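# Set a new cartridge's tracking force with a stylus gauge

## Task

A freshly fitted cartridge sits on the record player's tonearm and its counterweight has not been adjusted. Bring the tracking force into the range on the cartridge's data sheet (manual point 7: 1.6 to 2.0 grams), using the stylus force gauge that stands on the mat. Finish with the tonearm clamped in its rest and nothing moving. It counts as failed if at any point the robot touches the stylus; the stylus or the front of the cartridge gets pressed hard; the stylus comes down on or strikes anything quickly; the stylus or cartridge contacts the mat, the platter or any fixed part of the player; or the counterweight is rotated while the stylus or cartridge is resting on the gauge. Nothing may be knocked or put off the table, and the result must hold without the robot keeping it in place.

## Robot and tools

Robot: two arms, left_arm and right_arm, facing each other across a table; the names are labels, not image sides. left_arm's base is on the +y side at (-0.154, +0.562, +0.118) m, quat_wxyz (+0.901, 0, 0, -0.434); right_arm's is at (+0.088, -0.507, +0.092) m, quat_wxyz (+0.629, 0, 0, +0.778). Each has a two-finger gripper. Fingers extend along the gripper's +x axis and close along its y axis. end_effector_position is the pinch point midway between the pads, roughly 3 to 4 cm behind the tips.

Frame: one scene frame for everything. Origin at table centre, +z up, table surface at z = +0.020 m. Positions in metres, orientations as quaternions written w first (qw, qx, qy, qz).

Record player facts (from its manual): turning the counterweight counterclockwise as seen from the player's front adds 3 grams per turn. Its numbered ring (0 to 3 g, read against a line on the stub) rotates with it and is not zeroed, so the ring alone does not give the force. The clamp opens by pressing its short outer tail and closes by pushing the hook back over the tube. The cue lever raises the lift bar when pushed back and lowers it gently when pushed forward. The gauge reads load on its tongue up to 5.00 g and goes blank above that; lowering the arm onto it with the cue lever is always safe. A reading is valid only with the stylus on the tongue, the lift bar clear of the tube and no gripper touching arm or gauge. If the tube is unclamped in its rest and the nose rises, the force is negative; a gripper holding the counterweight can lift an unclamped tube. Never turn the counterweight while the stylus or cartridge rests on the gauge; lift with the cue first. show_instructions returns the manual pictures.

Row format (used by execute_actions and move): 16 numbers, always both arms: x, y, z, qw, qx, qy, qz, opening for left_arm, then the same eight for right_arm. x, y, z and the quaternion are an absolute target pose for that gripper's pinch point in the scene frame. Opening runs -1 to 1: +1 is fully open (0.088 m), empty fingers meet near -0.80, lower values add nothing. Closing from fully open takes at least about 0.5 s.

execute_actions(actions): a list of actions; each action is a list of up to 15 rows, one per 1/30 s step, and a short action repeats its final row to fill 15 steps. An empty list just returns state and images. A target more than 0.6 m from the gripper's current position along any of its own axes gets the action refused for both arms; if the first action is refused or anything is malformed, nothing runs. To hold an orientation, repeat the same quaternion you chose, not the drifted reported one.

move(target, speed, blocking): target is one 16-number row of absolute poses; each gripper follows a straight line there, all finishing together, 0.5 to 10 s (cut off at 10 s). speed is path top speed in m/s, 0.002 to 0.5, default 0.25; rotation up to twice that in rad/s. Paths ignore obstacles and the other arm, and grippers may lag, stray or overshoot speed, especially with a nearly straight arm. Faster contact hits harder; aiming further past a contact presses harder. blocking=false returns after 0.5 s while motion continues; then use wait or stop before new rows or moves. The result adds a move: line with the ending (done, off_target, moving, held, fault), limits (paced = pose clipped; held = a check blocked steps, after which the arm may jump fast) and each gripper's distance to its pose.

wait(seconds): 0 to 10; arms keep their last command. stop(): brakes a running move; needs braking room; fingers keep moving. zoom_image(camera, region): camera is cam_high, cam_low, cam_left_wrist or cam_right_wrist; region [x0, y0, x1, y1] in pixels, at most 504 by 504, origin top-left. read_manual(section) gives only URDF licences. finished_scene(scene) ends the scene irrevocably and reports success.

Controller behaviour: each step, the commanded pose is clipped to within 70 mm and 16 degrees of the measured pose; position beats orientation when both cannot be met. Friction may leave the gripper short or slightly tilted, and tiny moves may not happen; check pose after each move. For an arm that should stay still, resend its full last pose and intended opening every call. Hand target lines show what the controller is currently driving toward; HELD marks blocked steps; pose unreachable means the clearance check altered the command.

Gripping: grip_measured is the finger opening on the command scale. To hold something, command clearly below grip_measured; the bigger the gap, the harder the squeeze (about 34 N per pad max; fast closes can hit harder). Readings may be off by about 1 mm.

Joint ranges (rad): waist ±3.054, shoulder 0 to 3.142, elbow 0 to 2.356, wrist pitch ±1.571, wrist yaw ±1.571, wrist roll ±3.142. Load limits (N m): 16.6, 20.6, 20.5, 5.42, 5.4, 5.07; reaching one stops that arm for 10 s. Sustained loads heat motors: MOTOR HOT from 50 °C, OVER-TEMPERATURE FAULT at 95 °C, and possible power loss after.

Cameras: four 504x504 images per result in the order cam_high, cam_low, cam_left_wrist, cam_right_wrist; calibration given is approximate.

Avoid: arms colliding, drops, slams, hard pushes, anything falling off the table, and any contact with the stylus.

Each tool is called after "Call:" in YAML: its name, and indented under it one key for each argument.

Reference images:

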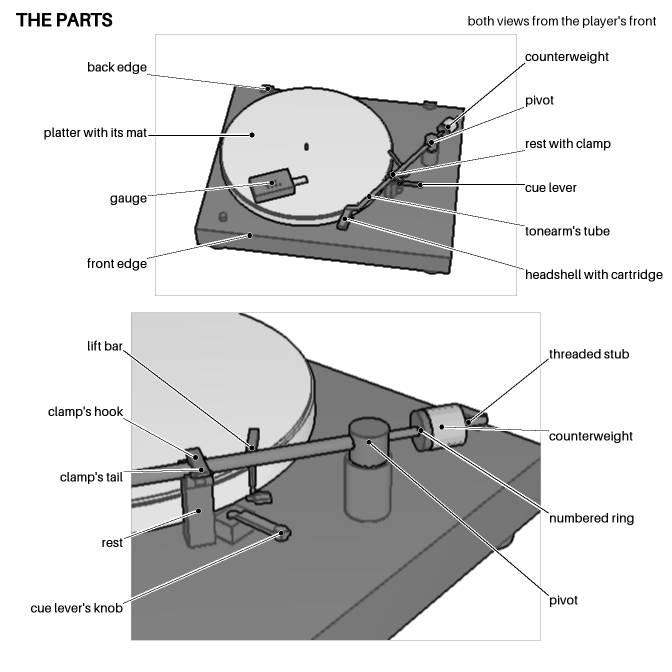

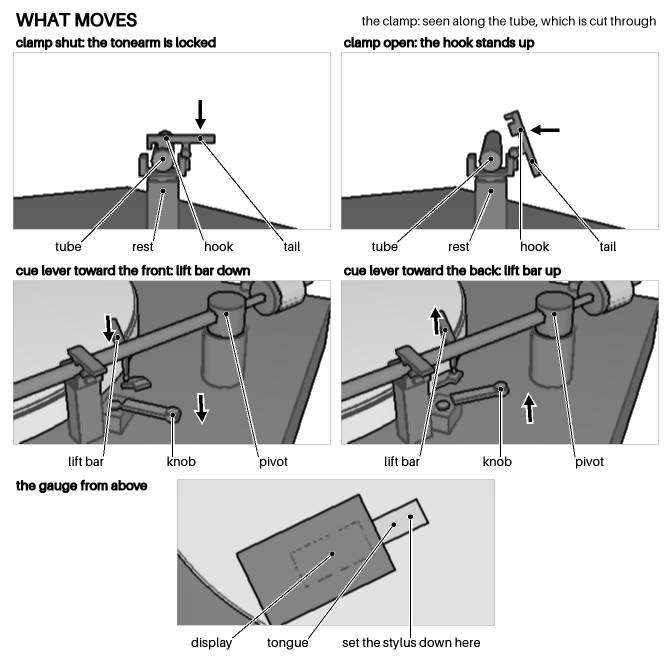

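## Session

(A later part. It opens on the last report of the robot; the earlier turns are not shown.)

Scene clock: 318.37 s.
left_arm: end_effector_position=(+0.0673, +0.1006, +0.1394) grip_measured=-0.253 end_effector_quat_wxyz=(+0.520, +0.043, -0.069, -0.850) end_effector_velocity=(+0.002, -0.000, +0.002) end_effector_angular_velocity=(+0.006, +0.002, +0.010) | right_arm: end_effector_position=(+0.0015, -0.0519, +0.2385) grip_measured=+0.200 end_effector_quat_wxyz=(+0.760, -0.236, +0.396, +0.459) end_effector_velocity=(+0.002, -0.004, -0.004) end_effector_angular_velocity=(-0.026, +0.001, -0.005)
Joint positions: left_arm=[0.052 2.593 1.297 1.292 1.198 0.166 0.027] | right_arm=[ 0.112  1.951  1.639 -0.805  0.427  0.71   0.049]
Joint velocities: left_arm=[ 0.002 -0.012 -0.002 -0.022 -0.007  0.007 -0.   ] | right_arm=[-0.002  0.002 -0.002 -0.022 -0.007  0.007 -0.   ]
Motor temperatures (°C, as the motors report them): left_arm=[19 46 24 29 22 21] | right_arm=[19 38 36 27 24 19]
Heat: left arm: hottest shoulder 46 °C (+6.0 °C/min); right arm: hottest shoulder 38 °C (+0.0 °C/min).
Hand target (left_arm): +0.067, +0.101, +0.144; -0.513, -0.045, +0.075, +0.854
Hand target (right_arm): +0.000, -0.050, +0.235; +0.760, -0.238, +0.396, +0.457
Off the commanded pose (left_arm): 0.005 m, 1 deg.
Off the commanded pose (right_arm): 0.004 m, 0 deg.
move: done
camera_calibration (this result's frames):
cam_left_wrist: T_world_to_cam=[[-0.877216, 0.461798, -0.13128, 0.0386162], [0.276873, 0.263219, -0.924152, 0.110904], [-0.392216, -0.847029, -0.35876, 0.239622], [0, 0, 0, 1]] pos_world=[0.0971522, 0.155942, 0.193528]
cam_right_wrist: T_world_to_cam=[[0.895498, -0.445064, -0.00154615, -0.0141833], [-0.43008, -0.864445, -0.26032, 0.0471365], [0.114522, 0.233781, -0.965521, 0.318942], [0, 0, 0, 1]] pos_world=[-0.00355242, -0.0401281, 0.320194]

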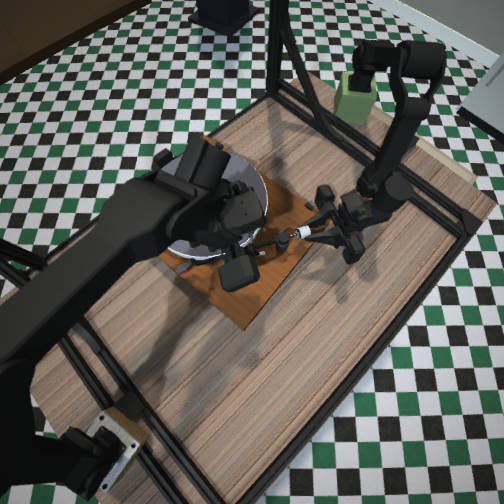

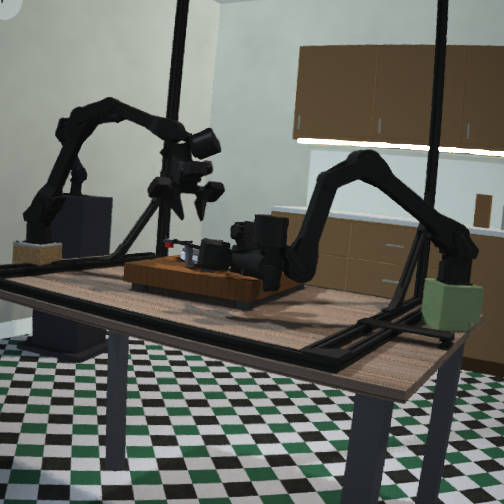

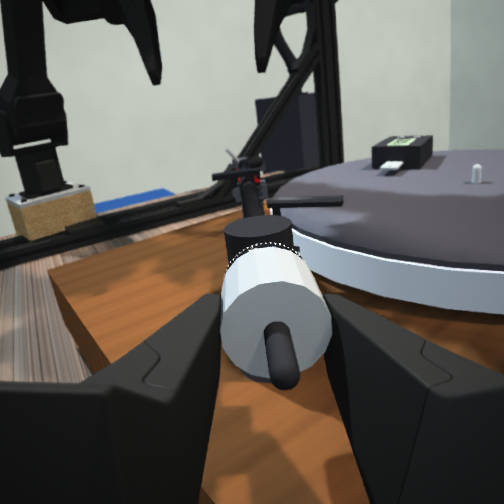

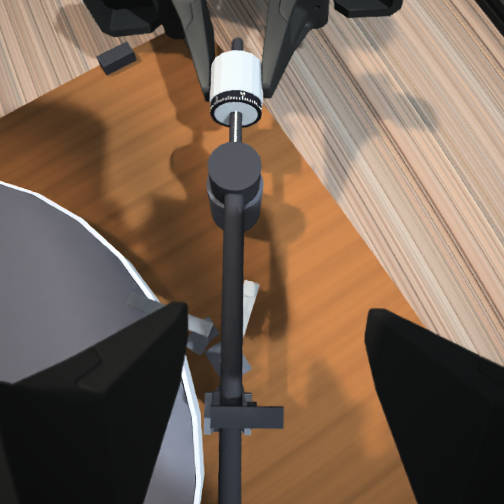

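~2.38; add ~5° more.

Call:
move:
  target: [0.067,0.101,0.146,0.51,0.072,-0.119,-0.849,-0.4,0.0,-0.05,0.235,0.76,-0.238,0.396,0.457,0.2]
  speed: 0.1

Call:
move:
  target: [0.085,0.135,0.15,0.513,0.045,-0.075,-0.854,0.1,0.0,-0.05,0.235,0.76,-0.238,0.396,0.457,0.2]
  speed: 0.05

Call:
zoom_image:
  camera: "cam_right_wrist"
  region: [195,60,275,140]

Scene clock: 326.33 s.
left_arm: end_effector_position=(+0.0676, +0.1003, +0.1401) grip_measured=-0.253 end_effector_quat_wxyz=(+0.517, +0.070, -0.112, -0.846) end_effector_velocity=(-0.000, -0.001, +0.000) end_effector_angular_velocity=(+0.010, +0.005, +0.005) | right_arm: end_effector_position=(+0.0013, -0.0518, +0.2383) grip_measured=+0.200 end_effector_quat_wxyz=(+0.759, -0.236, +0.396, +0.459) end_effector_velocity=(+0.002, -0.000, -0.000) end_effector_angular_velocity=(-0.007, -0.012, +0.000)
Joint positions: left_arm=[0.052 2.59  1.297 1.281 1.199 0.274 0.027] | right_arm=[ 0.112  1.952  1.64  -0.805  0.427  0.711  0.049]
Joint velocities: left_arm=[-0.002 -0.007 -0.002 -0.022 -0.007  0.007 -0.   ] | right_arm=[-0.002  0.002  0.002 -0.007  0.007 -0.007 -0.   ]
Motor temperatures (°C, as the motors report them): left_arm=[19 46 24 29 22 21] | right_arm=[19 38 36 27 24 19]
Heat: left arm: hottest shoulder 46 °C (+5.0 °C/min); right arm: hottest shoulder 38 °C (+0.0 °C/min).
Hand target (left_arm): +0.067, +0.101, +0.146; -0.510, -0.072, +0.120, +0.849
Hand target (right_arm): -0.000, -0.050, +0.235; +0.760, -0.238, +0.396, +0.457
Off the commanded pose (left_arm): 0.006 m, 1 deg.
Off the commanded pose (right_arm): 0.004 m, 0 deg.
move: done
camera_calibration (this result's frames):
cam_left_wrist: T_world_to_cam=[[-0.860185, 0.454272, -0.231772, 0.0527677], [0.3613, 0.222089, -0.905615, 0.107368], [-0.359921, -0.862736, -0.355166, 0.238581], [0, 0, 0, 1]] pos_world=[0.0924682, 0.158016, 0.1942]
cam_right_wrist: T_world_to_cam=[[0.895528, -0.445002, -0.00149598, -0.0139739], [-0.430039, -0.864542, -0.260063, 0.0469884], [0.114435, 0.233537, -0.96559, 0.318755], [0, 0, 0, 1]] pos_world=[-0.00375594, -0.0400361, 0.319986]

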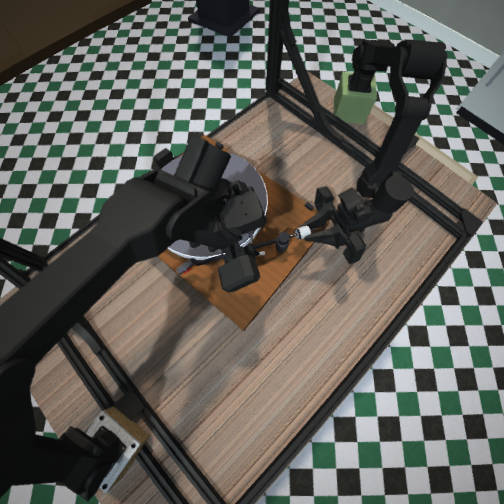

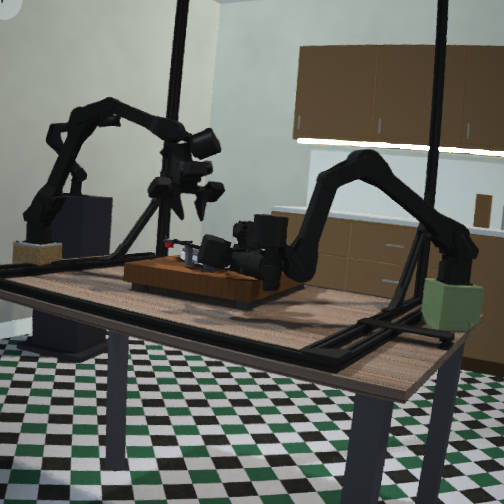

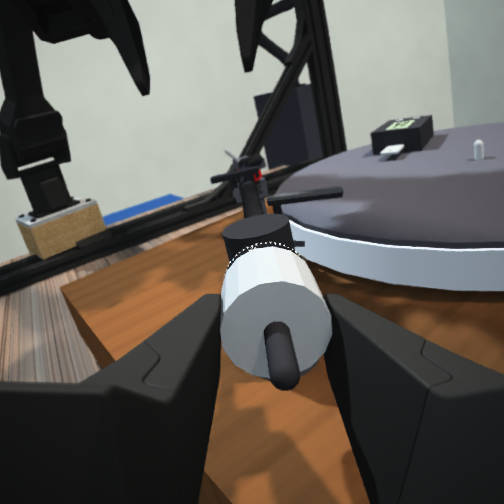

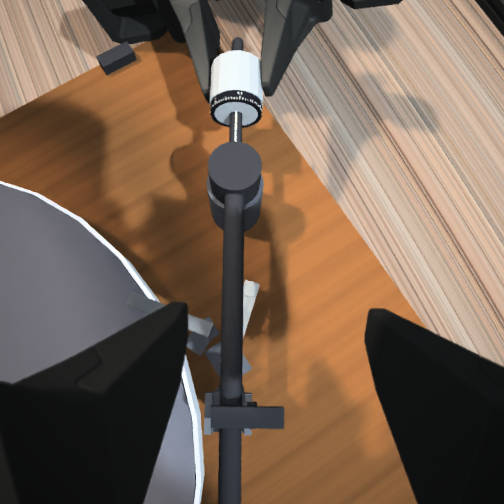

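Scene clock: 327.57 s.
left_arm: end_effector_position=(+0.0853, +0.1335, +0.1424) grip_measured=+0.100 end_effector_quat_wxyz=(+0.515, +0.044, -0.069, -0.853) end_effector_velocity=(+0.001, +0.001, -0.001) end_effector_angular_velocity=(+0.012, +0.015, +0.010) | right_arm: end_effector_position=(+0.0013, -0.0518, +0.2383) grip_measured=+0.200 end_effector_quat_wxyz=(+0.759, -0.236, +0.396, +0.459) end_effector_velocity=(+0.001, -0.003, -0.002) end_effector_angular_velocity=(-0.019, -0.009, +0.019)
Joint positions: left_arm=[0.135 2.562 1.242 1.307 1.293 0.176 0.044] | right_arm=[ 0.112  1.952  1.64  -0.805  0.427  0.711  0.049]
Joint velocities: left_arm=[ 0.002 -0.002 -0.007 -0.007 -0.007 -0.007 -0.   ] | right_arm=[-0.002 -0.002 -0.007 -0.007 -0.007 -0.022 -0.   ]
Motor temperatures (°C, as the motors report them): left_arm=[19 46 24 29 22 21] | right_arm=[19 38 36 27 24 19]
Heat: left arm: hottest shoulder 46 °C (+5.1 °C/min); right arm: hottest shoulder 38 °C (+0.0 °C/min).
Hand target (left_arm): +0.085, +0.135, +0.150; -0.513, -0.045, +0.075, +0.854
Hand target (right_arm): +0.000, -0.050, +0.235; +0.760, -0.238, +0.396, +0.457
Off the commanded pose (left_arm): 0.008 m, 1 deg.
Off the commanded pose (right_arm): 0.004 m, 0 deg.
move: done
camera_calibration (this result's frames):
cam_left_wrist: T_world_to_cam=[[-0.8718, 0.47168, -0.132224, 0.037907], [0.281474, 0.261429, -0.92327, 0.0998111], [-0.400921, -0.842124, -0.36068, 0.275971], [0, 0, 0, 1]] pos_world=[0.115596, 0.188428, 0.196702]
cam_right_wrist: T_world_to_cam=[[0.895528, -0.445002, -0.00149598, -0.0139739], [-0.430039, -0.864542, -0.260063, 0.0469884], [0.114435, 0.233537, -0.96559, 0.318755], [0, 0, 0, 1]] pos_world=[-0.00375594, -0.0400361, 0.319986]

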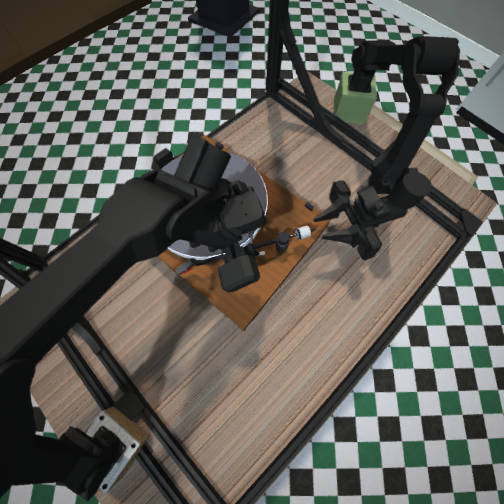

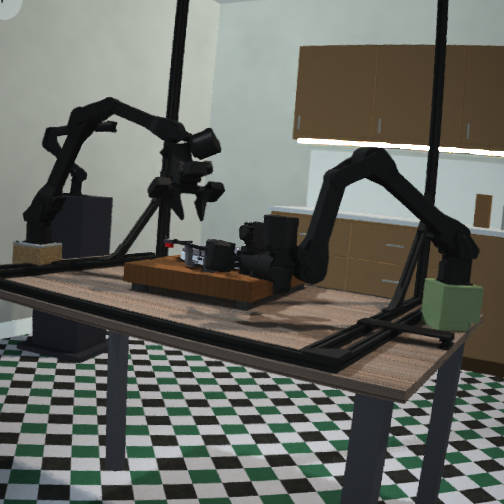

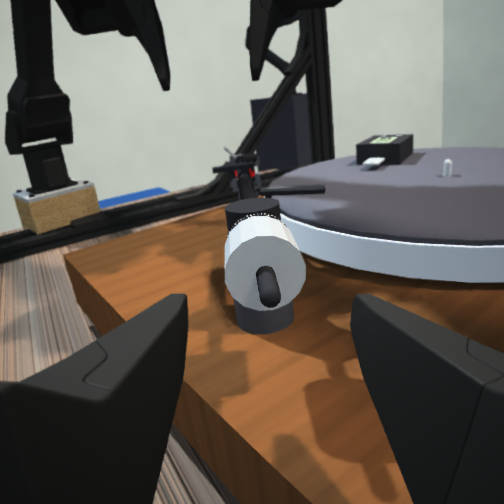

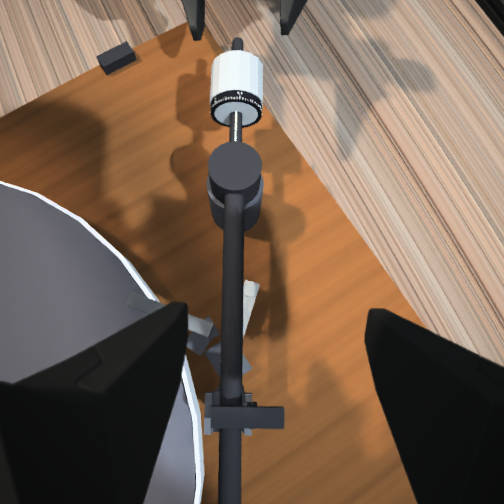

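Region (195, 60, 275, 140) of cam_right_wrist's 504x504 image, scaled by 6.300, with more detail than that image has.

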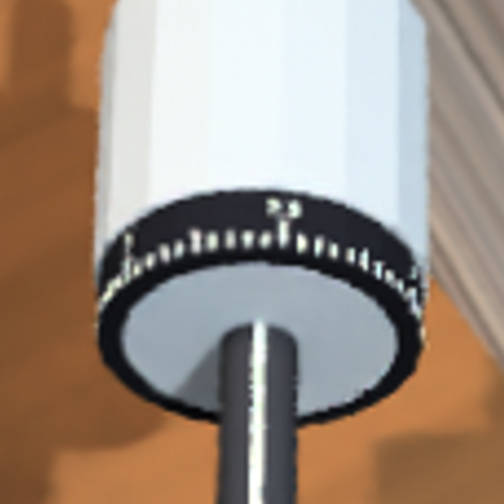

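Call:
finished_scene:
  scene: 1

The scene is finished: the task was done.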